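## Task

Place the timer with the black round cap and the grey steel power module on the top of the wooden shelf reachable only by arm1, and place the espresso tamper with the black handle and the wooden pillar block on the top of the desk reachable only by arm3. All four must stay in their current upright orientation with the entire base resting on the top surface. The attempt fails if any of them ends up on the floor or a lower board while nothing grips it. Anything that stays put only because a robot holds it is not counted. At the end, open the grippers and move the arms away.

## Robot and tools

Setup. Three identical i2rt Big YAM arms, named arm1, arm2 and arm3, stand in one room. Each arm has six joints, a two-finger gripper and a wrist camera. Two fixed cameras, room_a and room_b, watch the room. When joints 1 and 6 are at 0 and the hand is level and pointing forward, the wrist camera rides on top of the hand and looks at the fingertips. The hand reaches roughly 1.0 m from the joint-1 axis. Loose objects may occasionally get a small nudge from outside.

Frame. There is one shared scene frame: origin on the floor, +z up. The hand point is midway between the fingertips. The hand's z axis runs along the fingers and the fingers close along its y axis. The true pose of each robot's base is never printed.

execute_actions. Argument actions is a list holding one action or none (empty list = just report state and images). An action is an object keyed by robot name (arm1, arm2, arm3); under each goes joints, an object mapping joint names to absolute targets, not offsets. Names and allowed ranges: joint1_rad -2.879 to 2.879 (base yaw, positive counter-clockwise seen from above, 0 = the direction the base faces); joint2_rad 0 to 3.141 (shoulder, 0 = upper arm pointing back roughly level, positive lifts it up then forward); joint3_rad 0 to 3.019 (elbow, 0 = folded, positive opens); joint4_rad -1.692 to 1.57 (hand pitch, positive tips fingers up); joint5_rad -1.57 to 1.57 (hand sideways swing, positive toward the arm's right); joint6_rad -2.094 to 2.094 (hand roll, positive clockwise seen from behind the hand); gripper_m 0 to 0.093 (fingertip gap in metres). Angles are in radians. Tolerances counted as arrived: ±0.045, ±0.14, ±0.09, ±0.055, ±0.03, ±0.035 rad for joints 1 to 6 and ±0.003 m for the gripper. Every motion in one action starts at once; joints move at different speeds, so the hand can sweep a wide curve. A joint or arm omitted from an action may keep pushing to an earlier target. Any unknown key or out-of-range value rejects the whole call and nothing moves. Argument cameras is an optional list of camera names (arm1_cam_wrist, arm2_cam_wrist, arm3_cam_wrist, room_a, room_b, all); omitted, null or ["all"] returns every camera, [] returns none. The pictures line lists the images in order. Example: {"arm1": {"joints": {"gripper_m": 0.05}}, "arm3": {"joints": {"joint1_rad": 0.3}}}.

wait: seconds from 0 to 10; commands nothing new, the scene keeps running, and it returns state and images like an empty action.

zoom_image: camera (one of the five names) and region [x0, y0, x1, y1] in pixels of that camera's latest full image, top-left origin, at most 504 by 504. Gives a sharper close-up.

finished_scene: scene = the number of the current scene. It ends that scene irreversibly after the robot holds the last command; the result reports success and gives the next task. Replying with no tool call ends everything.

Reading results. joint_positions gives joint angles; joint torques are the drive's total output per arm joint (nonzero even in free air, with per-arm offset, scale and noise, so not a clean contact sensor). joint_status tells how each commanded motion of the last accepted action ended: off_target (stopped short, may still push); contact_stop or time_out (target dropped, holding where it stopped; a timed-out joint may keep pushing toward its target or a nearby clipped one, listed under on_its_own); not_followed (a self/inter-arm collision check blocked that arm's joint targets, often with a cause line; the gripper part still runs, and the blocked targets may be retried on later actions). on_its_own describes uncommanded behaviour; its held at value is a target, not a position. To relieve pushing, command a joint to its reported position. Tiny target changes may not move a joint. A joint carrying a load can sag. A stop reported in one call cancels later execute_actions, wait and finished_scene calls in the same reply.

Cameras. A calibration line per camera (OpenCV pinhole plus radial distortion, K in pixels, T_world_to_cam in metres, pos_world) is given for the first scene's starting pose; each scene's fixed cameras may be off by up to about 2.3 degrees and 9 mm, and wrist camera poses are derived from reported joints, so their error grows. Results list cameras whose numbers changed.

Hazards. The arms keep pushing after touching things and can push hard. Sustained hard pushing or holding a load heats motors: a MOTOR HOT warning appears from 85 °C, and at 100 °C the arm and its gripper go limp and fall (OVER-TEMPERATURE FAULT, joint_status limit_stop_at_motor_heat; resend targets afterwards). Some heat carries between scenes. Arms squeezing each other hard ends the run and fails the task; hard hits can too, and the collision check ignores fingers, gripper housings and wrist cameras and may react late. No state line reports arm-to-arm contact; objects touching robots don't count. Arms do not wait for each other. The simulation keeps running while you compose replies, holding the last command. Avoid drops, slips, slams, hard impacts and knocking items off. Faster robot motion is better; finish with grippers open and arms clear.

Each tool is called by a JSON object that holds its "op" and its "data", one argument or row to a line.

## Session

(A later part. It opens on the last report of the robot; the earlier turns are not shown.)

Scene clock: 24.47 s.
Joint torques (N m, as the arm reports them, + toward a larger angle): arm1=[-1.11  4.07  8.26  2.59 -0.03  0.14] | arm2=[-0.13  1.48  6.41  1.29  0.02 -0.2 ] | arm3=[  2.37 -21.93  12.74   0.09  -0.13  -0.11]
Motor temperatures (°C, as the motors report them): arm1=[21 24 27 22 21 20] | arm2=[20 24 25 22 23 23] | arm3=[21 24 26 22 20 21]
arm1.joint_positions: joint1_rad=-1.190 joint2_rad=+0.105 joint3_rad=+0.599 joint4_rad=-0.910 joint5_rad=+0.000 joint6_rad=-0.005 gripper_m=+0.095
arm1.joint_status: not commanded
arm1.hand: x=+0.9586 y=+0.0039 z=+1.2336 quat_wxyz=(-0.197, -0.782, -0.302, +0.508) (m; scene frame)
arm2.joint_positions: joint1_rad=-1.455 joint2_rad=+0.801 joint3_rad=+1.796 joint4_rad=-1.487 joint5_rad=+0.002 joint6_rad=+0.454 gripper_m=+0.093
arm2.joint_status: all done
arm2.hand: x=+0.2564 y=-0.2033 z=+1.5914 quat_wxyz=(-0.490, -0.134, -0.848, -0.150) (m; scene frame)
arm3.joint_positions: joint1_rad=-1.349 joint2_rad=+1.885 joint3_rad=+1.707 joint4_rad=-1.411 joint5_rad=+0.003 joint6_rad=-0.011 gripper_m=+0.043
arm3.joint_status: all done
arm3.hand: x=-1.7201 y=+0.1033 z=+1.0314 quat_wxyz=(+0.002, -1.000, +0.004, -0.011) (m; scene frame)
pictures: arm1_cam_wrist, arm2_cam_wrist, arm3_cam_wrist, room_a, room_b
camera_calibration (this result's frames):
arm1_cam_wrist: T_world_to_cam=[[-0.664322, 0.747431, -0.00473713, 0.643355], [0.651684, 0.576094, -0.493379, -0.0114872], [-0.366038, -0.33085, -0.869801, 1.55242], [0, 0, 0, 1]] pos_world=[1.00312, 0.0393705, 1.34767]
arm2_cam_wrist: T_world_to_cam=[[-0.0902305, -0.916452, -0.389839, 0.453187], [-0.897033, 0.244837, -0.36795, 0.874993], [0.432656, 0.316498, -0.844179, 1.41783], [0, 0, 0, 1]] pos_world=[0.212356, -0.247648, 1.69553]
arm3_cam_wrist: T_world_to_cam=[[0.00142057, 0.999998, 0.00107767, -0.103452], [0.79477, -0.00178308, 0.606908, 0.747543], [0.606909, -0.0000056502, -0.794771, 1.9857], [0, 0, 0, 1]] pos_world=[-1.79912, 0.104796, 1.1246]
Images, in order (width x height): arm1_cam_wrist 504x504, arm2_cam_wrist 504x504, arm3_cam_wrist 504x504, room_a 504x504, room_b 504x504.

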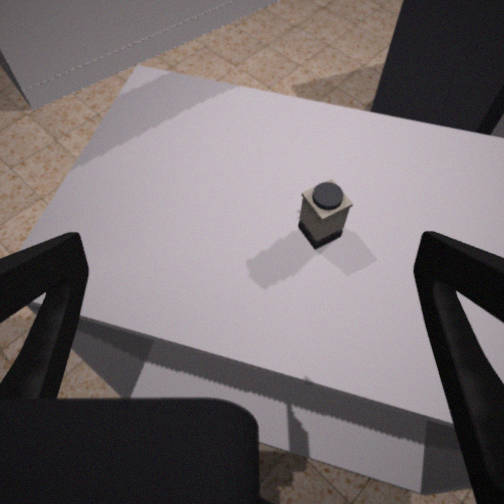

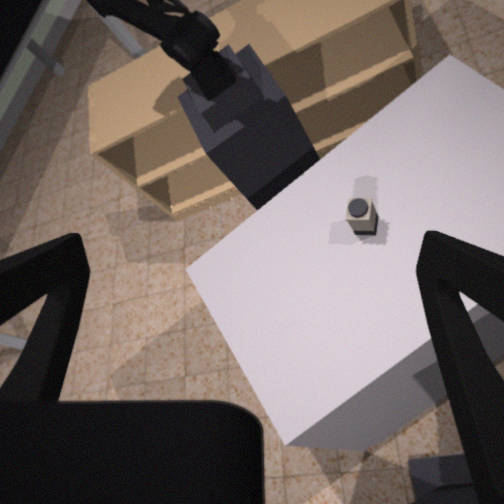

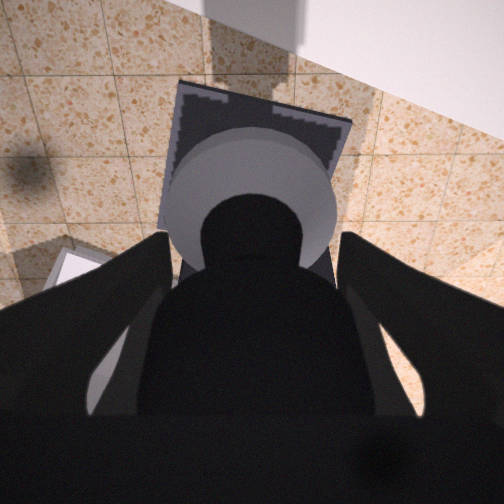

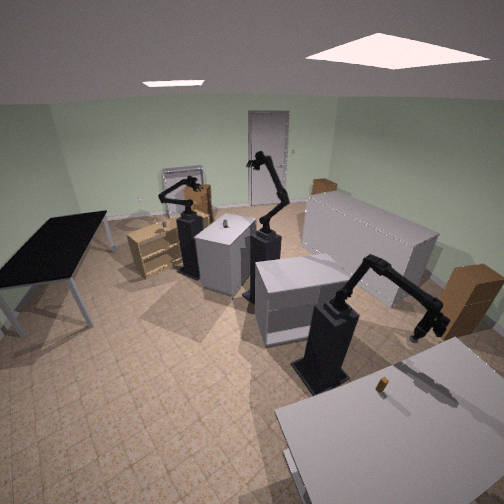

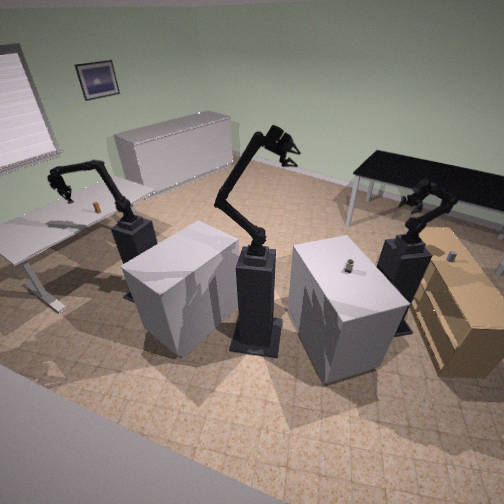

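{"op": "execute_actions", "data": {
  "actions": [
    {"arm1":{"joints":{"joint1_rad":-1.352,"joint2_rad":1.885,"joint3_rad":1.395,"joint4_rad":-1.04,"joint6_rad":-0.68}},"arm2":{"joints":{"joint1_rad":0,"joint2_rad":0.4,"joint3_rad":1.0}},"arm3":{"joints":{"joint1_rad":-1.45,"joint2_rad":2.23,"joint3_rad":1.85,"joint4_rad":-1.12}}}
  ],
  "cameras": ["arm1_cam_wrist","arm3_cam_wrist","room_a"]
}}

Scene clock: 26.67 s.
Joint torques (N m, as the arm reports them, + toward a larger angle): arm1=[ -0.78 -17.69   8.77   0.34  -0.1   -0.03] | arm2=[-0.43  1.93  9.06  1.18  0.   -0.27] | arm3=[  2.   -26.05  12.43   0.53   0.06  -0.04]
Motor temperatures (°C, as the motors report them): arm1=[21 24 27 22 21 20] | arm2=[20 23 25 22 23 23] | arm3=[21 25 27 22 20 21]
arm1.joint_positions: joint1_rad=-1.344 joint2_rad=+1.883 joint3_rad=+1.373 joint4_rad=-1.037 joint5_rad=+0.000 joint6_rad=-0.673 gripper_m=+0.095
arm1.joint_status: all done
arm1.hand: x=+0.6660 y=-0.1514 z=+0.9509 quat_wxyz=(-0.003, -0.809, -0.587, +0.010) (m; scene frame)
arm2.joint_positions: joint1_rad=-0.006 joint2_rad=+0.404 joint3_rad=+0.980 joint4_rad=-1.492 joint5_rad=+0.002 joint6_rad=+0.454 gripper_m=+0.093
arm2.joint_status: all done
arm2.hand: x=+0.0237 y=-0.0655 z=+1.2929 quat_wxyz=(-0.168, +0.509, -0.798, -0.274) (m; scene frame)
arm3.joint_positions: joint1_rad=-1.461 joint2_rad=+2.267 joint3_rad=+1.815 joint4_rad=-1.124 joint5_rad=+0.000 joint6_rad=-0.011 gripper_m=+0.043
arm3.joint_status: all done
arm3.hand: x=-1.7981 y=+0.1780 z=+0.8395 quat_wxyz=(+0.000, -0.998, +0.060, -0.004) (m; scene frame)
pictures: arm1_cam_wrist, arm3_cam_wrist, room_a
camera_calibration (this result's frames):
arm1_cam_wrist: T_world_to_cam=[[-0.947832, 0.318291, 0.0174991, 0.666388], [0.2694, 0.770477, 0.577745, -0.605327], [0.170408, 0.552319, -0.81603, 0.873349], [0, 0, 0, 1]] pos_world=[0.645872, -0.228082, 1.05074]
arm3_cam_wrist: T_world_to_cam=[[0.113373, 0.993551, -0.00178608, 0.026992], [0.797349, -0.0899114, 0.596784, 0.954979], [0.592775, -0.0690831, -0.8024, 1.87383], [0, 0, 0, 1]] pos_world=[-1.87527, 0.188495, 0.933691]
Images, in order (width x height): arm1_cam_wrist 504x504, arm3_cam_wrist 504x504, room_a 504x504.

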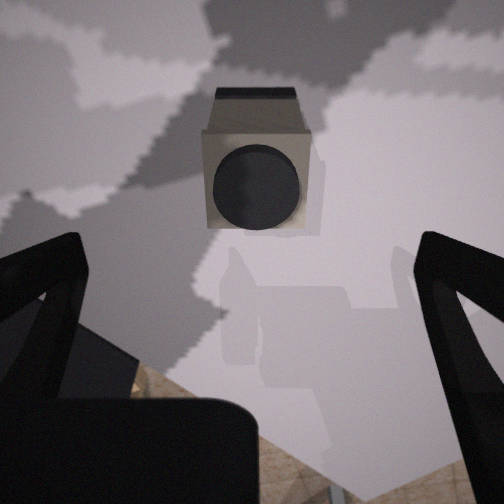

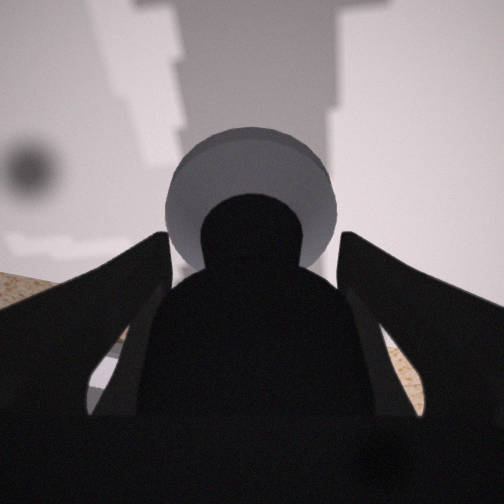

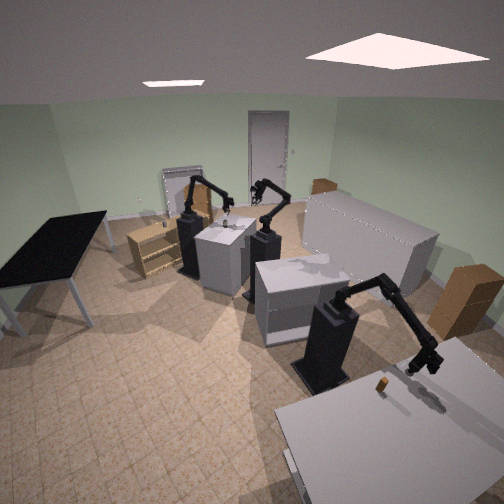

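{"op": "execute_actions", "data": {
  "actions": [
    {"arm1":{"joints":{"joint1_rad":-1.375,"joint2_rad":2.085,"joint3_rad":1.285,"joint4_rad":-0.75,"joint6_rad":-0.7}},"arm3":{"joints":{"joint2_rad":2.285,"joint4_rad":-1.07}}}
  ],
  "cameras": ["arm1_cam_wrist","arm3_cam_wrist"]
}}

Scene clock: 27.93 s.
Joint torques (N m, as the arm reports them, + toward a larger angle): arm1=[ -0.62 -20.7    6.48   0.78  -0.11  -0.02] | arm2=[-0.04  1.53  9.23  1.19 -0.03 -0.17] | arm3=[  2.82 -25.27  12.34   0.88   0.    -0.02]
Motor temperatures (°C, as the motors report them): arm1=[21 24 27 22 21 20] | arm2=[20 23 25 22 23 23] | arm3=[21 25 27 22 20 21]
arm1.joint_positions: joint1_rad=-1.365 joint2_rad=+2.108 joint3_rad=+1.270 joint4_rad=-0.761 joint5_rad=+0.000 joint6_rad=-0.693 gripper_m=+0.095
arm1.joint_status: all done
arm1.hand: x=+0.6768 y=-0.1319 z=+0.8044 quat_wxyz=(-0.004, -0.810, -0.586, -0.015) (m; scene frame)
arm2.joint_positions: joint1_rad=-0.006 joint2_rad=+0.404 joint3_rad=+0.980 joint4_rad=-1.492 joint5_rad=+0.002 joint6_rad=+0.454 gripper_m=+0.093
arm2.joint_status: not commanded
arm2.hand: x=+0.0237 y=-0.0655 z=+1.2929 quat_wxyz=(-0.168, +0.509, -0.798, -0.274) (m; scene frame)
arm3.joint_positions: joint1_rad=-1.461 joint2_rad=+2.312 joint3_rad=+1.815 joint4_rad=-1.077 joint5_rad=+0.000 joint6_rad=-0.011 gripper_m=+0.043
arm3.joint_status: all done
arm3.hand: x=-1.8016 y=+0.1785 z=+0.8106 quat_wxyz=(+0.000, -0.998, +0.060, -0.003) (m; scene frame)
pictures: arm1_cam_wrist, arm3_cam_wrist
camera_calibration (this result's frames):
arm1_cam_wrist: T_world_to_cam=[[-0.947504, 0.319406, -0.0147074, 0.698875], [0.244584, 0.753639, 0.610087, -0.550078], [0.20595, 0.574463, -0.792198, 0.700912], [0, 0, 0, 1]] pos_world=[0.652374, -0.211313, 0.901135]
arm3_cam_wrist: T_world_to_cam=[[0.113367, 0.993552, -0.00173771, 0.0268131], [0.798926, -0.0901194, 0.59464, 0.97963], [0.590649, -0.0688006, -0.803991, 1.8502], [0, 0, 0, 1]] pos_world=[-1.87851, 0.188938, 0.905063]
Images, in order (width x height): arm1_cam_wrist 504x504, arm3_cam_wrist 504x504.

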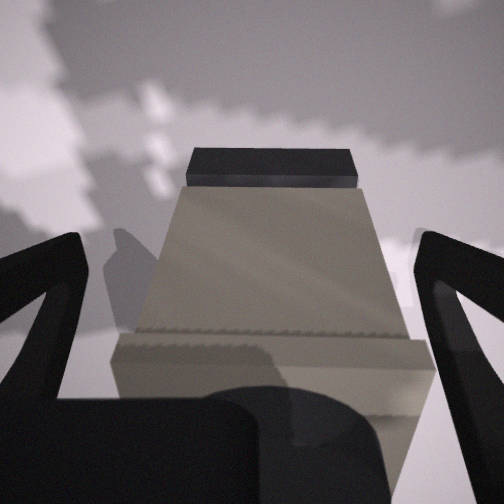

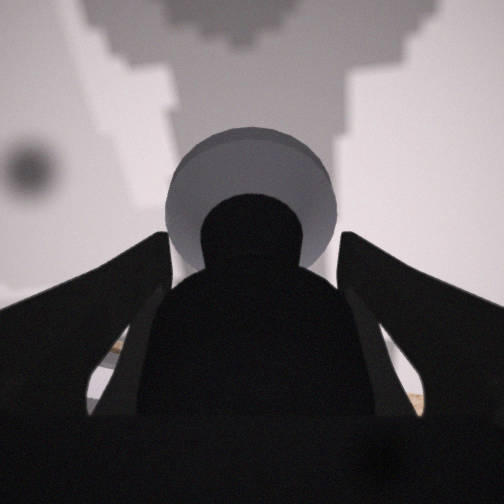

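{"op": "execute_actions", "data": {
  "actions": [
    {"arm1":{"joints":{"gripper_m":0.03}},"arm3":{"joints":{"joint2_rad":2.325,"joint4_rad":-1.03}}}
  ],
  "cameras": ["arm3_cam_wrist"]
}}

{"op": "execute_actions", "data": {
  "actions": [
    {"arm1":{"joints":{"joint2_rad":1.8,"joint4_rad":-1.05}}}
  ],
  "cameras": []
}}

{"op": "execute_actions", "data": {
  "actions": [
    {"arm1":{"joints":{"joint1_rad":0.55,"joint6_rad":0}}}
  ],
  "cameras": ["arm1_cam_wrist","room_a","room_b"]
}}

Scene clock: 28.87 s.
Joint torques (N m, as the arm reports them, + toward a larger angle): arm1=[ -0.88 -21.03   6.49   0.73  -0.12  -0.02] | arm2=[-0.42  1.76  9.44  1.24  0.04 -0.18] | arm3=[  2.34 -25.01  11.97   1.04   0.05  -0.08]
Motor temperatures (°C, as the motors report them): arm1=[21 24 27 22 21 20] | arm2=[20 23 25 22 23 23] | arm3=[21 25 27 22 20 21]
arm1.joint_positions: joint1_rad=-1.365 joint2_rad=+2.108 joint3_rad=+1.270 joint4_rad=-0.760 joint5_rad=+0.000 joint6_rad=-0.694 gripper_m=+0.045
arm1.joint_status: gripper_m off_target (ended at +0.045, target +0.030)
arm1.hand: x=+0.6766 y=-0.1320 z=+0.8044 quat_wxyz=(-0.004, -0.810, -0.587, -0.015) (m; scene frame)
arm2.joint_positions: joint1_rad=-0.006 joint2_rad=+0.404 joint3_rad=+0.980 joint4_rad=-1.492 joint5_rad=+0.002 joint6_rad=+0.454 gripper_m=+0.093
arm2.joint_status: not commanded
arm2.hand: x=+0.0237 y=-0.0655 z=+1.2929 quat_wxyz=(-0.168, +0.509, -0.798, -0.274) (m; scene frame)
arm3.joint_positions: joint1_rad=-1.461 joint2_rad=+2.350 joint3_rad=+1.815 joint4_rad=-1.037 joint5_rad=+0.000 joint6_rad=-0.011 gripper_m=+0.043
arm3.joint_status: all done
arm3.hand: x=-1.8036 y=+0.1788 z=+0.7866 quat_wxyz=(+0.000, -0.998, +0.060, -0.002) (m; scene frame)
pictures: arm3_cam_wrist
camera_calibration (this result's frames):
arm3_cam_wrist: T_world_to_cam=[[0.113362, 0.993552, -0.00169623, 0.0266829], [0.800273, -0.090297, 0.592798, 0.999398], [0.588823, -0.0685581, -0.805349, 1.82978], [0, 0, 0, 1]] pos_world=[-1.88023, 0.189178, 0.881216]
Images, in order (width x height): arm3_cam_wrist 504x504.

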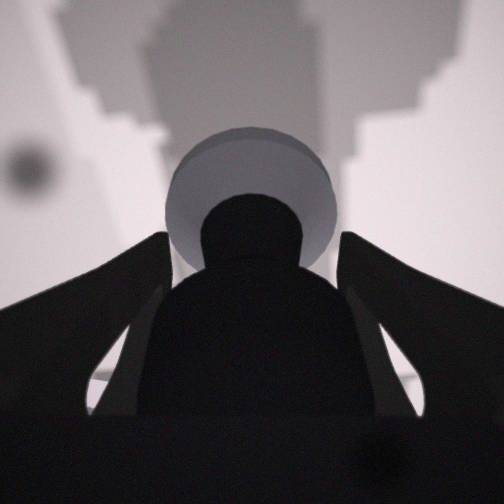

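Scene clock: 30.07 s.
Joint torques (N m, as the arm reports them, + toward a larger angle): arm1=[ -0.95 -15.59   8.01   0.    -0.12  -0.02] | arm2=[ 0.03  3.02  9.42  1.06 -0.05 -0.17] | arm3=[  1.87 -25.15  11.98   0.91   0.04  -0.06]
Motor temperatures (°C, as the motors report them): arm1=[21 24 27 22 21 20] | arm2=[20 23 25 22 23 23] | arm3=[21 25 27 22 20 21]
arm1.joint_positions: joint1_rad=-1.365 joint2_rad=+1.792 joint3_rad=+1.270 joint4_rad=-1.042 joint5_rad=+0.000 joint6_rad=-0.694 gripper_m=+0.045
arm1.joint_status: all done
arm1.hand: x=+0.6916 y=-0.1215 z=+0.9619 quat_wxyz=(-0.003, -0.810, -0.587, +0.002) (m; scene frame)
arm2.joint_positions: joint1_rad=-0.006 joint2_rad=+0.404 joint3_rad=+0.980 joint4_rad=-1.492 joint5_rad=+0.002 joint6_rad=+0.454 gripper_m=+0.093
arm2.joint_status: not commanded
arm2.hand: x=+0.0237 y=-0.0655 z=+1.2929 quat_wxyz=(-0.168, +0.509, -0.798, -0.274) (m; scene frame)
arm3.joint_positions: joint1_rad=-1.461 joint2_rad=+2.350 joint3_rad=+1.815 joint4_rad=-1.037 joint5_rad=+0.000 joint6_rad=-0.011 gripper_m=+0.043
arm3.joint_status: not commanded
arm3.hand: x=-1.8036 y=+0.1788 z=+0.7866 quat_wxyz=(+0.000, -0.998, +0.060, -0.002) (m; scene frame)
pictures: none
No camera images: the call's "cameras" was empty. Leave "cameras" out to get every camera's image.

Scene clock: 32.07 s.
Joint torques (N m, as the arm reports them, + toward a larger angle): arm1=[ -0.52 -16.06   8.1    0.    -0.02   0.15] | arm2=[ 0.16  2.45  9.43  0.89  0.01 -0.18] | arm3=[  2.15 -25.04  11.96   0.92   0.02  -0.07]
Motor temperatures (°C, as the motors report them): arm1=[21 25 27 22 21 20] | arm2=[20 23 25 22 23 23] | arm3=[21 26 27 22 20 21]
arm1.joint_positions: joint1_rad=+0.556 joint2_rad=+1.796 joint3_rad=+1.270 joint4_rad=-1.042 joint5_rad=+0.000 joint6_rad=-0.007 gripper_m=+0.045
arm1.joint_status: all done
arm1.hand: x=+1.5164 y=-0.1629 z=+0.9647 quat_wxyz=(-0.005, -0.320, -0.947, +0.001) (m; scene frame)
arm2.joint_positions: joint1_rad=-0.006 joint2_rad=+0.404 joint3_rad=+0.980 joint4_rad=-1.492 joint5_rad=+0.002 joint6_rad=+0.454 gripper_m=+0.093
arm2.joint_status: not commanded
arm2.hand: x=+0.0237 y=-0.0655 z=+1.2929 quat_wxyz=(-0.168, +0.509, -0.798, -0.274) (m; scene frame)
arm3.joint_positions: joint1_rad=-1.461 joint2_rad=+2.350 joint3_rad=+1.815 joint4_rad=-1.037 joint5_rad=+0.000 joint6_rad=-0.011 gripper_m=+0.043
arm3.joint_status: not commanded
arm3.hand: x=-1.8036 y=+0.1788 z=+0.7866 quat_wxyz=(+0.000, -0.998, +0.060, -0.002) (m; scene frame)
pictures: arm1_cam_wrist, room_a, room_b
camera_calibration (this result's frames):
arm1_cam_wrist: T_world_to_cam=[[-0.613447, -0.789693, 0.00826823, 0.797254], [-0.636607, 0.500669, 0.586569, 0.487824], [-0.467349, 0.354565, -0.809857, 1.67498], [0, 0, 0, 1]] pos_world=[1.58242, -0.208543, 1.06376]
Images, in order (width x height): arm1_cam_wrist 504x504, room_a 504x504, room_b 504x504.

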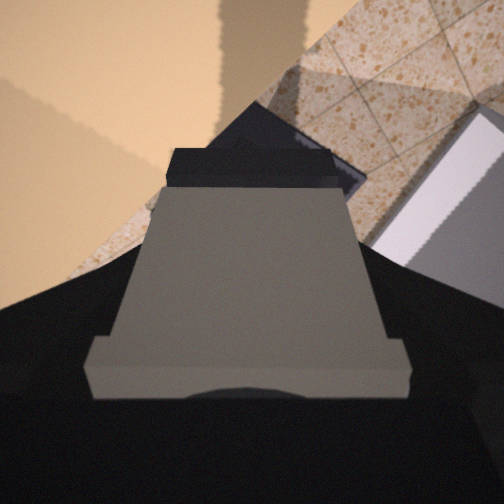

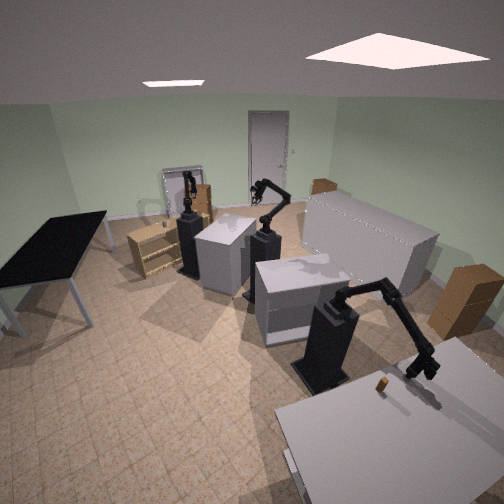

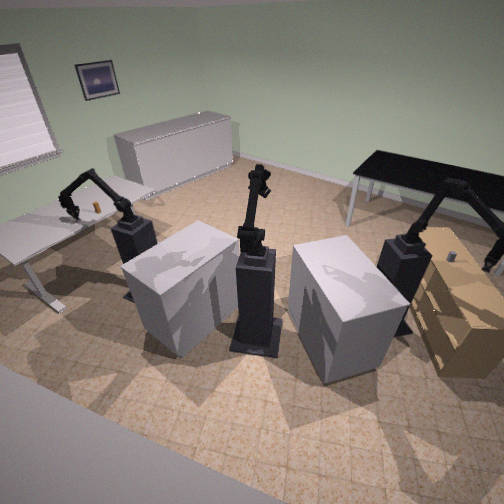

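{"op": "execute_actions", "data": {
  "actions": [
    {"arm1":{"joints":{"joint1_rad":0.8,"joint2_rad":2.30,"joint3_rad":1.375,"joint4_rad":-0.62}},"arm3":{"joints":{"joint2_rad":2.35,"joint4_rad":-1.0}}}
  ],
  "cameras": ["arm1_cam_wrist","arm3_cam_wrist","room_b"]
}}

Scene clock: 33.53 s.
Joint torques (N m, as the arm reports them, + toward a larger angle): arm1=[ -0.71 -23.31   5.91   0.79   0.04   0.13] | arm2=[ 0.24  2.13  9.46  1.22 -0.02 -0.21] | arm3=[  2.28 -24.77  11.94   0.89   0.07  -0.08]
Motor temperatures (°C, as the motors report them): arm1=[21 25 27 22 21 20] | arm2=[20 23 25 22 23 23] | arm3=[21 26 27 22 20 21]
arm1.joint_positions: joint1_rad=+0.806 joint2_rad=+2.331 joint3_rad=+1.358 joint4_rad=-0.630 joint5_rad=-0.002 joint6_rad=-0.005 gripper_m=+0.045
arm1.joint_status: all done
arm1.hand: x=+1.6145 y=-0.0694 z=+0.7150 quat_wxyz=(+0.012, -0.201, -0.980, -0.003) (m; scene frame)
arm2.joint_positions: joint1_rad=-0.006 joint2_rad=+0.404 joint3_rad=+0.980 joint4_rad=-1.492 joint5_rad=+0.002 joint6_rad=+0.454 gripper_m=+0.093
arm2.joint_status: not commanded
arm2.hand: x=+0.0237 y=-0.0655 z=+1.2929 quat_wxyz=(-0.168, +0.509, -0.798, -0.274) (m; scene frame)
arm3.joint_positions: joint1_rad=-1.461 joint2_rad=+2.369 joint3_rad=+1.815 joint4_rad=-1.007 joint5_rad=+0.000 joint6_rad=-0.011 gripper_m=+0.043
arm3.joint_status: all done
arm3.hand: x=-1.8065 y=+0.1791 z=+0.7743 quat_wxyz=(+0.000, -0.998, +0.060, +0.003) (m; scene frame)
pictures: arm1_cam_wrist, arm3_cam_wrist, room_b
camera_calibration (this result's frames):
arm1_cam_wrist: T_world_to_cam=[[-0.400256, -0.91636, 0.00885358, 0.579859], [-0.720927, 0.320828, 0.614274, 0.753819], [-0.565737, 0.239485, -0.789043, 1.62147], [0, 0, 0, 1]] pos_world=[1.69287, -0.0988043, 0.811226]
arm3_cam_wrist: T_world_to_cam=[[0.11334, 0.993555, -0.00150251, 0.026412], [0.806505, -0.0911186, 0.584164, 1.02717], [0.580262, -0.0674208, -0.811634, 1.81087], [0, 0, 0, 1]] pos_world=[-1.88219, 0.189443, 0.869767]
Images, in order (width x height): arm1_cam_wrist 504x504, arm3_cam_wrist 504x504, room_b 504x504.

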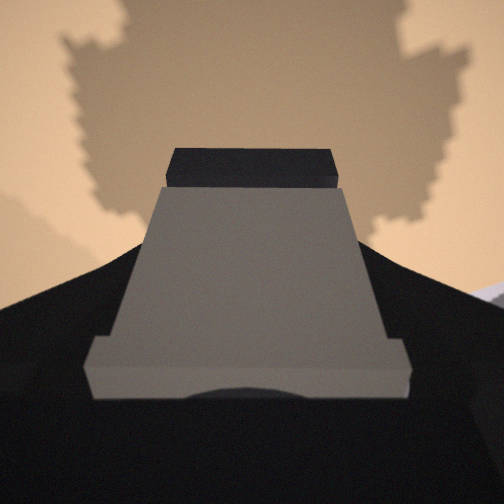

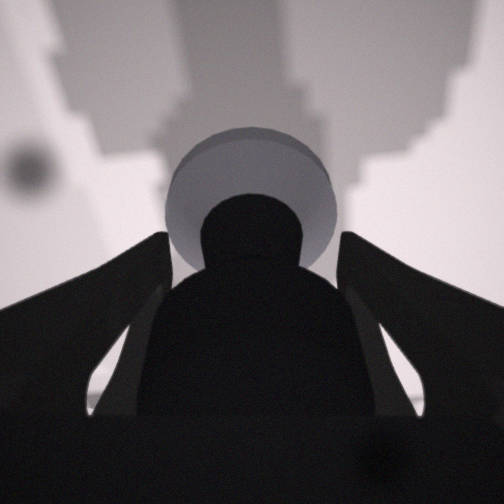

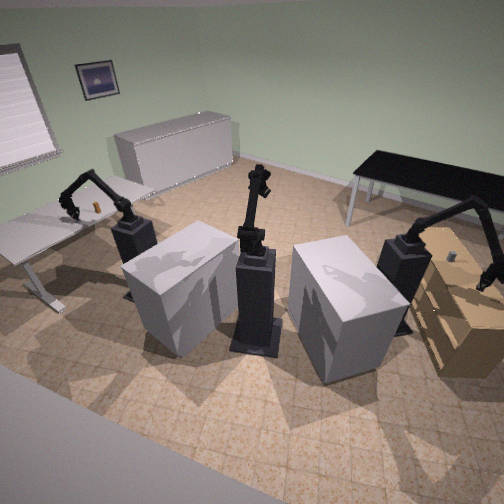

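{"op": "execute_actions", "data": {
  "actions": [
    {"arm1":{"joints":{"joint2_rad":2.35,"joint4_rad":-0.57}},"arm3":{"joints":{"joint2_rad":2.375}}}
  ],
  "cameras": ["arm1_cam_wrist","arm3_cam_wrist","room_b"]
}}

{"op": "zoom_image", "data": {
  "camera": "room_b",
  "region": [424, 240, 504, 320]
}}

Scene clock: 34.37 s.
Joint torques (N m, as the arm reports them, + toward a larger angle): arm1=[ -0.73 -19.18   6.     0.98   0.04   0.13] | arm2=[-0.04  2.02  9.37  1.08 -0.02 -0.19] | arm3=[  2.55 -23.22  11.92   0.94   0.06  -0.09]
Motor temperatures (°C, as the motors report them): arm1=[21 25 27 22 21 20] | arm2=[20 23 25 22 23 23] | arm3=[21 26 27 22 20 21]
arm1.joint_positions: joint1_rad=+0.806 joint2_rad=+2.337 joint3_rad=+1.358 joint4_rad=-0.581 joint5_rad=-0.002 joint6_rad=-0.005 gripper_m=+0.045
arm1.joint_status: all done
arm1.hand: x=+1.6235 y=-0.0733 z=+0.7115 quat_wxyz=(-0.008, -0.201, -0.980, +0.001) (m; scene frame)
arm2.joint_positions: joint1_rad=-0.006 joint2_rad=+0.404 joint3_rad=+0.980 joint4_rad=-1.492 joint5_rad=+0.002 joint6_rad=+0.454 gripper_m=+0.093
arm2.joint_status: not commanded
arm2.hand: x=+0.0237 y=-0.0655 z=+1.2929 quat_wxyz=(-0.168, +0.509, -0.798, -0.274) (m; scene frame)
arm3.joint_positions: joint1_rad=-1.461 joint2_rad=+2.370 joint3_rad=+1.815 joint4_rad=-1.007 joint5_rad=+0.000 joint6_rad=-0.011 gripper_m=+0.043
arm3.joint_status: all done
arm3.hand: x=-1.8063 y=+0.1791 z=+0.7736 quat_wxyz=(+0.000, -0.998, +0.060, +0.003) (m; scene frame)
pictures: arm1_cam_wrist, arm3_cam_wrist, room_b
camera_calibration (this result's frames):
arm1_cam_wrist: T_world_to_cam=[[-0.400573, -0.916223, 0.00875235, 0.580505], [-0.743936, 0.330795, 0.580633, 0.825666], [-0.534884, 0.226074, -0.814119, 1.59151], [0, 0, 0, 1]] pos_world=[1.69805, -0.101053, 0.811186]
arm3_cam_wrist: T_world_to_cam=[[0.113342, 0.993555, -0.00152327, 0.0264356], [0.805841, -0.0910312, 0.585092, 1.02545], [0.581183, -0.0675431, -0.810965, 1.81128], [0, 0, 0, 1]] pos_world=[-1.88203, 0.189422, 0.868942]
Images, in order (width x height): arm1_cam_wrist 504x504, arm3_cam_wrist 504x504, room_b 504x504.

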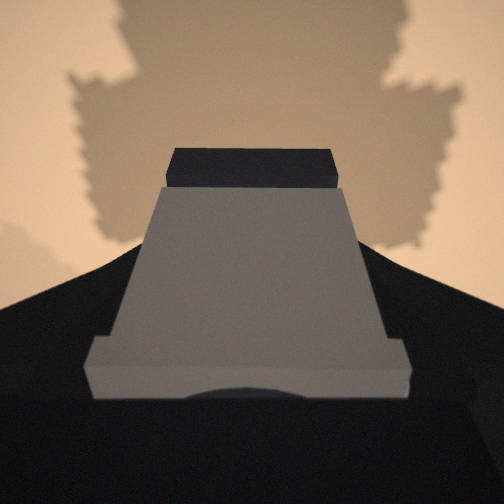

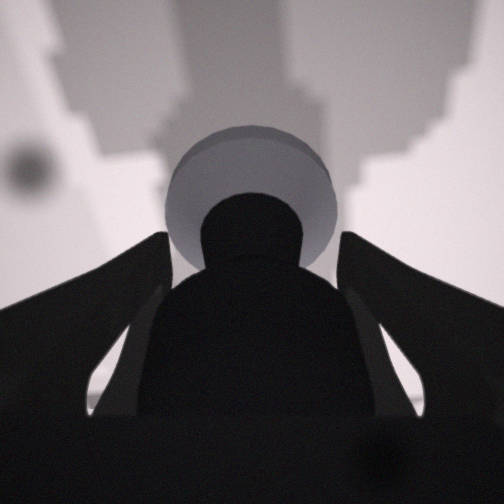

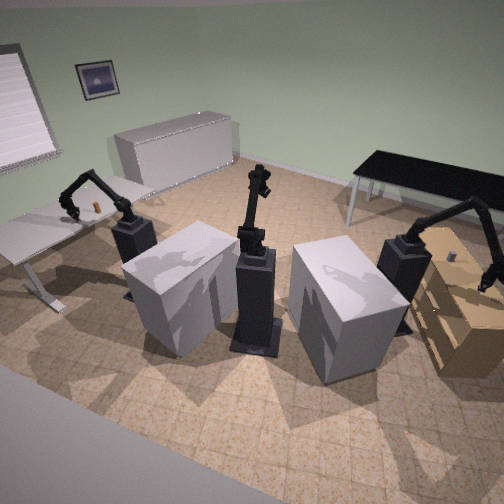

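Region (424, 240, 504, 320) of room_b's 504x504 image, scaled by 6.300, with more detail than that image has.

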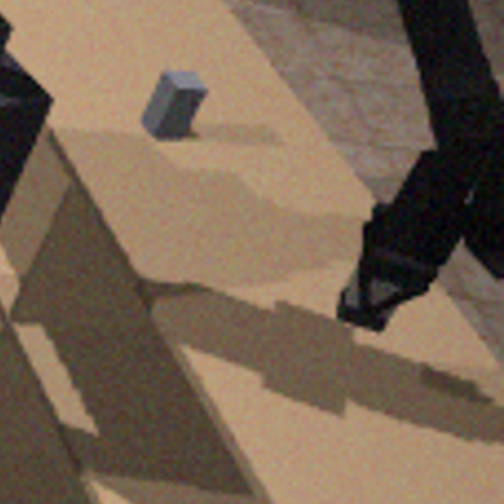

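{"op": "execute_actions", "data": {
  "actions": [
    {"arm1":{"joints":{"joint2_rad":2.40}},"arm3":{"joints":{"gripper_m":0.093}}}
  ],
  "cameras": ["arm3_cam_wrist","room_b"]
}}

{"op": "zoom_image", "data": {
  "camera": "room_b",
  "region": [424, 240, 504, 320]
}}

Scene clock: 35.33 s.
Joint torques (N m, as the arm reports them, + toward a larger angle): arm1=[ -0.77 -20.45   5.51   0.62   0.03   0.13] | arm2=[-0.83  2.3   9.34  1.18 -0.03 -0.17] | arm3=[  2.26 -23.24  11.89   0.87   0.05  -0.1 ]
Motor temperatures (°C, as the motors report them): arm1=[21 25 26 22 21 20] | arm2=[20 23 26 22 23 23] | arm3=[21 26 27 22 20 21]
arm1.joint_positions: joint1_rad=+0.806 joint2_rad=+2.402 joint3_rad=+1.358 joint4_rad=-0.577 joint5_rad=-0.002 joint6_rad=-0.005 gripper_m=+0.045
arm1.joint_status: all done
arm1.hand: x=+1.6035 y=-0.0647 z=+0.6779 quat_wxyz=(+0.022, -0.201, -0.979, -0.005) (m; scene frame)
arm2.joint_positions: joint1_rad=-0.006 joint2_rad=+0.404 joint3_rad=+0.980 joint4_rad=-1.492 joint5_rad=+0.002 joint6_rad=+0.454 gripper_m=+0.093
arm2.joint_status: not commanded
arm2.hand: x=+0.0237 y=-0.0655 z=+1.2929 quat_wxyz=(-0.168, +0.509, -0.798, -0.274) (m; scene frame)
arm3.joint_positions: joint1_rad=-1.461 joint2_rad=+2.370 joint3_rad=+1.815 joint4_rad=-1.007 joint5_rad=+0.000 joint6_rad=-0.011 gripper_m=+0.093
arm3.joint_status: all done
arm3.hand: x=-1.8063 y=+0.1791 z=+0.7736 quat_wxyz=(+0.000, -0.998, +0.060, +0.003) (m; scene frame)
pictures: arm3_cam_wrist, room_b
camera_calibration (this result's frames):
arm3_cam_wrist: T_world_to_cam=[[0.113342, 0.993555, -0.00152327, 0.0264356], [0.805841, -0.0910312, 0.585092, 1.02545], [0.581183, -0.0675431, -0.810965, 1.81128], [0, 0, 0, 1]] pos_world=[-1.88203, 0.189422, 0.868942]
Images, in order (width x height): arm3_cam_wrist 504x504, room_b 504x504.

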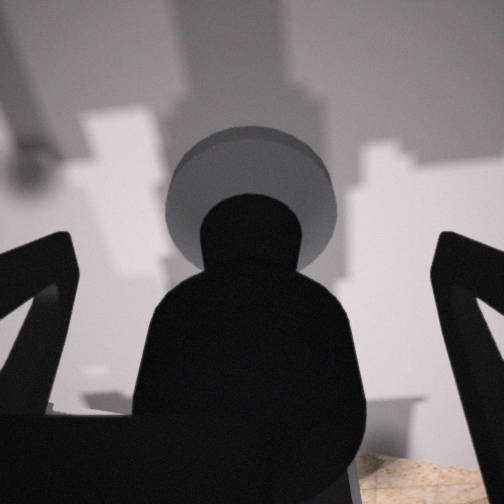

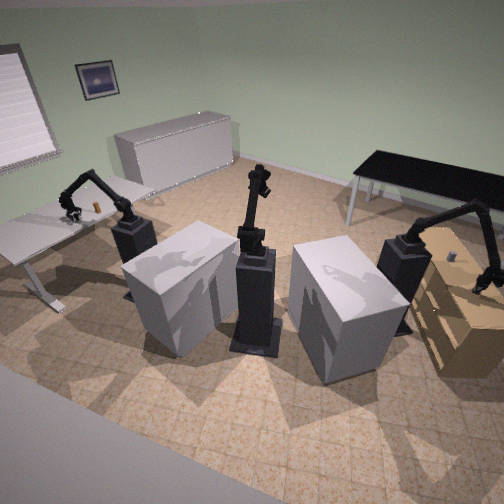

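Region (424, 240, 504, 320) of room_b's 504x504 image, scaled by 6.300, with more detail than that image has.

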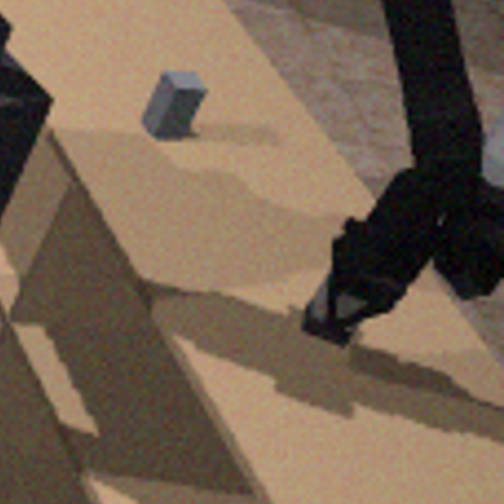

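About 3 cm more.

{"op": "execute_actions", "data": {
  "actions": [
    {"arm1":{"joints":{"joint2_rad":2.45,"joint4_rad":-0.495}},"arm3":{"joints":{"joint2_rad":1.9,"joint4_rad":-1.45}}}
  ],
  "cameras": ["room_b"]
}}

{"op": "zoom_image", "data": {
  "camera": "room_b",
  "region": [424, 240, 504, 320]
}}

Scene clock: 37.20 s.
Joint torques (N m, as the arm reports them, + toward a larger angle): arm1=[ -0.66 -19.97   5.27   0.85   0.03   0.14] | arm2=[-0.13  3.02  9.52  1.25  0.02 -0.19] | arm3=[  2.33 -21.38  11.1    0.21   0.05  -0.06]
Motor temperatures (°C, as the motors report them): arm1=[21 25 26 22 21 20] | arm2=[20 23 26 22 23 23] | arm3=[21 26 27 22 20 21]
arm1.joint_positions: joint1_rad=+0.806 joint2_rad=+2.446 joint3_rad=+1.358 joint4_rad=-0.505 joint5_rad=-0.002 joint6_rad=-0.005 gripper_m=+0.045
arm1.joint_status: all done
arm1.hand: x=+1.6045 y=-0.0651 z=+0.6551 quat_wxyz=(+0.008, -0.201, -0.980, -0.002) (m; scene frame)
arm2.joint_positions: joint1_rad=-0.006 joint2_rad=+0.404 joint3_rad=+0.980 joint4_rad=-1.492 joint5_rad=+0.002 joint6_rad=+0.454 gripper_m=+0.093
arm2.joint_status: not commanded
arm2.hand: x=+0.0237 y=-0.0655 z=+1.2929 quat_wxyz=(-0.168, +0.509, -0.798, -0.274) (m; scene frame)
arm3.joint_positions: joint1_rad=-1.461 joint2_rad=+1.917 joint3_rad=+1.839 joint4_rad=-1.444 joint5_rad=+0.000 joint6_rad=-0.011 gripper_m=+0.093
arm3.joint_status: all done
arm3.hand: x=-1.7473 y=+0.1712 z=+1.0632 quat_wxyz=(+0.002, -0.998, +0.060, +0.023) (m; scene frame)
pictures: room_b
Images, in order (width x height): room_b 504x504.

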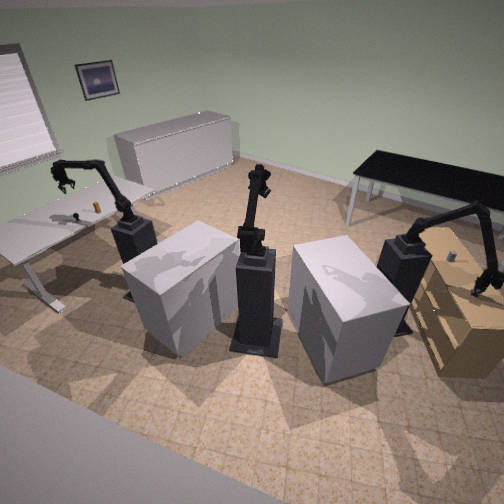

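Region (424, 240, 504, 320) of room_b's 504x504 image, scaled by 6.300, with more detail than that image has.

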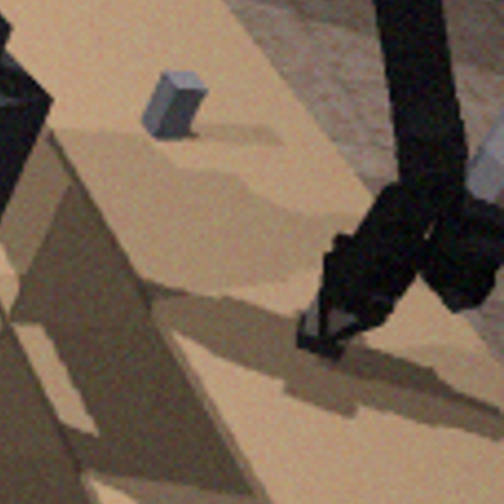

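{"op": "execute_actions", "data": {
  "actions": [
    {"arm1":{"joints":{"joint2_rad":2.49,"joint4_rad":-0.47}}}
  ],
  "cameras": ["arm1_cam_wrist"]
}}

Scene clock: 38.17 s.
Joint torques (N m, as the arm reports them, + toward a larger angle): arm1=[ -0.62 -19.72   4.92   0.77   0.04   0.13] | arm2=[-0.79  2.18  9.3   0.95 -0.02 -0.18] | arm3=[  2.61 -20.96  11.25   0.17   0.01  -0.05]
Motor temperatures (°C, as the motors report them): arm1=[21 25 26 22 21 20] | arm2=[20 23 26 22 23 23] | arm3=[21 26 27 22 20 21]
arm1.joint_positions: joint1_rad=+0.806 joint2_rad=+2.485 joint3_rad=+1.358 joint4_rad=-0.479 joint5_rad=-0.002 joint6_rad=-0.005 gripper_m=+0.045
arm1.joint_status: all done
arm1.hand: x=+1.5959 y=-0.0614 z=+0.6351 quat_wxyz=(+0.014, -0.201, -0.980, -0.004) (m; scene frame)
arm2.joint_positions: joint1_rad=-0.006 joint2_rad=+0.404 joint3_rad=+0.980 joint4_rad=-1.492 joint5_rad=+0.002 joint6_rad=+0.454 gripper_m=+0.093
arm2.joint_status: not commanded
arm2.hand: x=+0.0237 y=-0.0655 z=+1.2929 quat_wxyz=(-0.168, +0.509, -0.798, -0.274) (m; scene frame)
arm3.joint_positions: joint1_rad=-1.461 joint2_rad=+1.917 joint3_rad=+1.839 joint4_rad=-1.444 joint5_rad=+0.000 joint6_rad=-0.011 gripper_m=+0.093
arm3.joint_status: not commanded
arm3.hand: x=-1.7473 y=+0.1712 z=+1.0632 quat_wxyz=(+0.002, -0.998, +0.060, +0.023) (m; scene frame)
pictures: arm1_cam_wrist
camera_calibration (this result's frames):
arm1_cam_wrist: T_world_to_cam=[[-0.400225, -0.916374, 0.00886291, 0.580416], [-0.718556, 0.319801, 0.61758, 0.7809], [-0.568769, 0.240802, -0.786458, 1.54926], [0, 0, 0, 1]] pos_world=[1.67459, -0.0909183, 0.731012]
Images, in order (width x height): arm1_cam_wrist 504x504.

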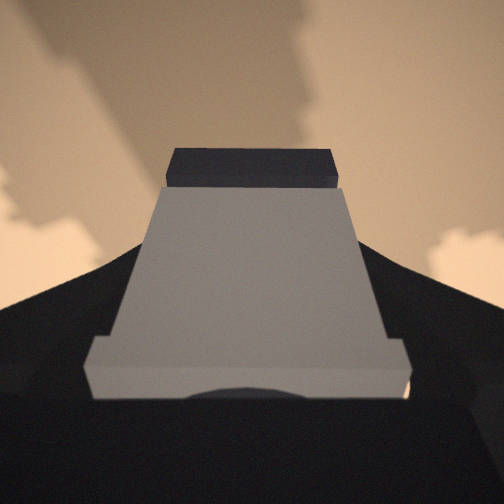

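{"op": "execute_actions", "data": {
  "actions": [
    {"arm1":{"joints":{"joint2_rad":2.525,"joint4_rad":-0.435}}}
  ],
  "cameras": ["arm1_cam_wrist"]
}}

Scene clock: 38.80 s.
Joint torques (N m, as the arm reports them, + toward a larger angle): arm1=[ -0.66 -16.83   4.93   1.3    0.     0.12] | arm2=[-0.36  2.98  9.18  1.42  0.01 -0.16] | arm3=[  1.8  -21.34  11.33   0.18   0.03  -0.03]
Motor temperatures (°C, as the motors report them): arm1=[21 25 26 22 21 20] | arm2=[20 23 26 22 23 23] | arm3=[21 26 27 22 20 21]
arm1.joint_positions: joint1_rad=+0.806 joint2_rad=+2.488 joint3_rad=+1.358 joint4_rad=-0.455 joint5_rad=-0.001 joint6_rad=-0.005 gripper_m=+0.045
arm1.joint_status: all done
arm1.hand: x=+1.6003 y=-0.0634 z=+0.6337 quat_wxyz=(+0.004, -0.201, -0.980, -0.001) (m; scene frame)
arm2.joint_positions: joint1_rad=-0.006 joint2_rad=+0.404 joint3_rad=+0.980 joint4_rad=-1.492 joint5_rad=+0.002 joint6_rad=+0.454 gripper_m=+0.093
arm2.joint_status: not commanded
arm2.hand: x=+0.0237 y=-0.0655 z=+1.2929 quat_wxyz=(-0.168, +0.509, -0.798, -0.274) (m; scene frame)
arm3.joint_positions: joint1_rad=-1.461 joint2_rad=+1.917 joint3_rad=+1.839 joint4_rad=-1.444 joint5_rad=+0.000 joint6_rad=-0.011 gripper_m=+0.093
arm3.joint_status: not commanded
arm3.hand: x=-1.7473 y=+0.1712 z=+1.0632 quat_wxyz=(+0.002, -0.998, +0.060, +0.023) (m; scene frame)
pictures: arm1_cam_wrist
camera_calibration (this result's frames):
arm1_cam_wrist: T_world_to_cam=[[-0.400735, -0.916148, 0.00919743, 0.580992], [-0.730491, 0.325553, 0.600332, 0.816053], [-0.552987, 0.233855, -0.799698, 1.53383], [0, 0, 0, 1]] pos_world=[1.67713, -0.0920879, 0.731357]
Images, in order (width x height): arm1_cam_wrist 504x504.

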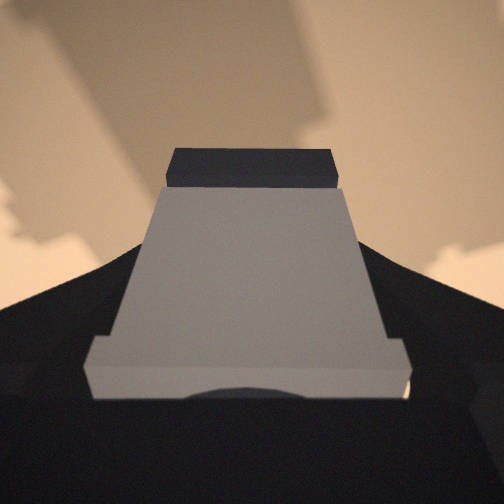

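Contact.

{"op": "execute_actions", "data": {
  "actions": [
    {"arm1":{"joints":{"joint2_rad":2.49,"gripper_m":0.093}}}
  ],
  "cameras": []
}}

{"op": "execute_actions", "data": {
  "actions": [
    {"arm1":{"joints":{"joint2_rad":2.0,"joint4_rad":-1.0}}}
  ],
  "cameras": ["arm1_cam_wrist","room_a"]
}}

Scene clock: 39.57 s.
Joint torques (N m, as the arm reports them, + toward a larger angle): arm1=[ -0.76 -20.51   4.98   0.86   0.01   0.13] | arm2=[-0.62  2.2   9.39  0.94 -0.06 -0.24] | arm3=[  1.82 -20.97  11.17   0.3    0.04  -0.07]
Motor temperatures (°C, as the motors report them): arm1=[21 25 26 22 21 20] | arm2=[20 23 26 22 23 23] | arm3=[21 26 27 22 20 21]
arm1.joint_positions: joint1_rad=+0.806 joint2_rad=+2.488 joint3_rad=+1.358 joint4_rad=-0.446 joint5_rad=-0.001 joint6_rad=-0.005 gripper_m=+0.093
arm1.joint_status: all done
arm1.hand: x=+1.6024 y=-0.0643 z=+0.6337 quat_wxyz=(-0.001, -0.201, -0.980, +0.000) (m; scene frame)
arm2.joint_positions: joint1_rad=-0.006 joint2_rad=+0.404 joint3_rad=+0.980 joint4_rad=-1.492 joint5_rad=+0.002 joint6_rad=+0.454 gripper_m=+0.093
arm2.joint_status: not commanded
arm2.hand: x=+0.0237 y=-0.0655 z=+1.2929 quat_wxyz=(-0.168, +0.509, -0.798, -0.274) (m; scene frame)
arm3.joint_positions: joint1_rad=-1.461 joint2_rad=+1.917 joint3_rad=+1.839 joint4_rad=-1.444 joint5_rad=+0.000 joint6_rad=-0.011 gripper_m=+0.093
arm3.joint_status: not commanded
arm3.hand: x=-1.7473 y=+0.1712 z=+1.0632 quat_wxyz=(+0.002, -0.998, +0.060, +0.023) (m; scene frame)
pictures: none
No camera images: the call's "cameras" was empty. Leave "cameras" out to get every camera's image.

Scene clock: 40.97 s.
Joint torques (N m, as the arm reports them, + toward a larger angle): arm1=[ -0.76 -17.32   7.4   -0.07   0.     0.12] | arm2=[-0.52  1.73  9.26  1.15 -0.02 -0.18] | arm3=[  2.24 -20.43  11.19   0.43   0.05  -0.1 ]
Motor temperatures (°C, as the motors report them): arm1=[21 25 26 21 21 20] | arm2=[20 22 26 22 23 23] | arm3=[21 26 27 22 20 21]
arm1.joint_positions: joint1_rad=+0.806 joint2_rad=+1.988 joint3_rad=+1.364 joint4_rad=-0.991 joint5_rad=-0.001 joint6_rad=-0.005 gripper_m=+0.093
arm1.joint_status: all done
arm1.hand: x=+1.6110 y=-0.0679 z=+0.8987 quat_wxyz=(+0.018, -0.201, -0.979, -0.004) (m; scene frame)
arm2.joint_positions: joint1_rad=-0.006 joint2_rad=+0.404 joint3_rad=+0.980 joint4_rad=-1.492 joint5_rad=+0.002 joint6_rad=+0.454 gripper_m=+0.093
arm2.joint_status: not commanded
arm2.hand: x=+0.0237 y=-0.0655 z=+1.2929 quat_wxyz=(-0.168, +0.509, -0.798, -0.274) (m; scene frame)
arm3.joint_positions: joint1_rad=-1.461 joint2_rad=+1.917 joint3_rad=+1.839 joint4_rad=-1.444 joint5_rad=+0.000 joint6_rad=-0.011 gripper_m=+0.093
arm3.joint_status: not commanded
arm3.hand: x=-1.7473 y=+0.1712 z=+1.0632 quat_wxyz=(+0.002, -0.998, +0.060, +0.023) (m; scene frame)
pictures: arm1_cam_wrist, room_a
camera_calibration (this result's frames):
arm1_cam_wrist: T_world_to_cam=[[-0.400496, -0.916252, 0.00927677, 0.578279], [-0.713559, 0.318218, 0.624156, 0.616971], [-0.574836, 0.243352, -0.781245, 1.77194], [0, 0, 0, 1]] pos_world=[1.69042, -0.097688, 0.993871]
Images, in order (width x height): arm1_cam_wrist 504x504, room_a 504x504.

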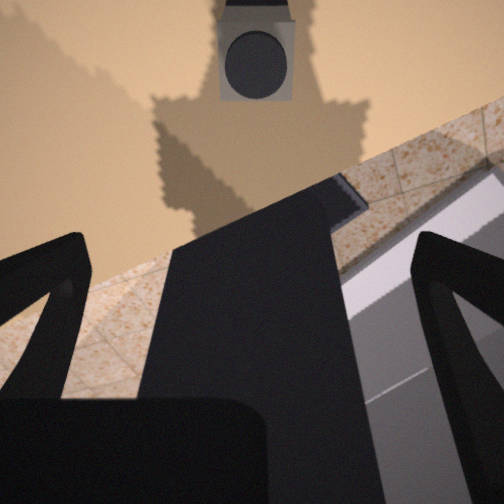

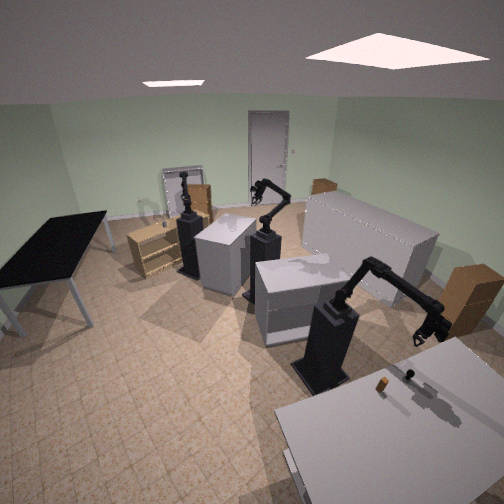

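{"op": "finished_scene", "data": {
  "scene": 1
}}

The scene is finished: the task was done.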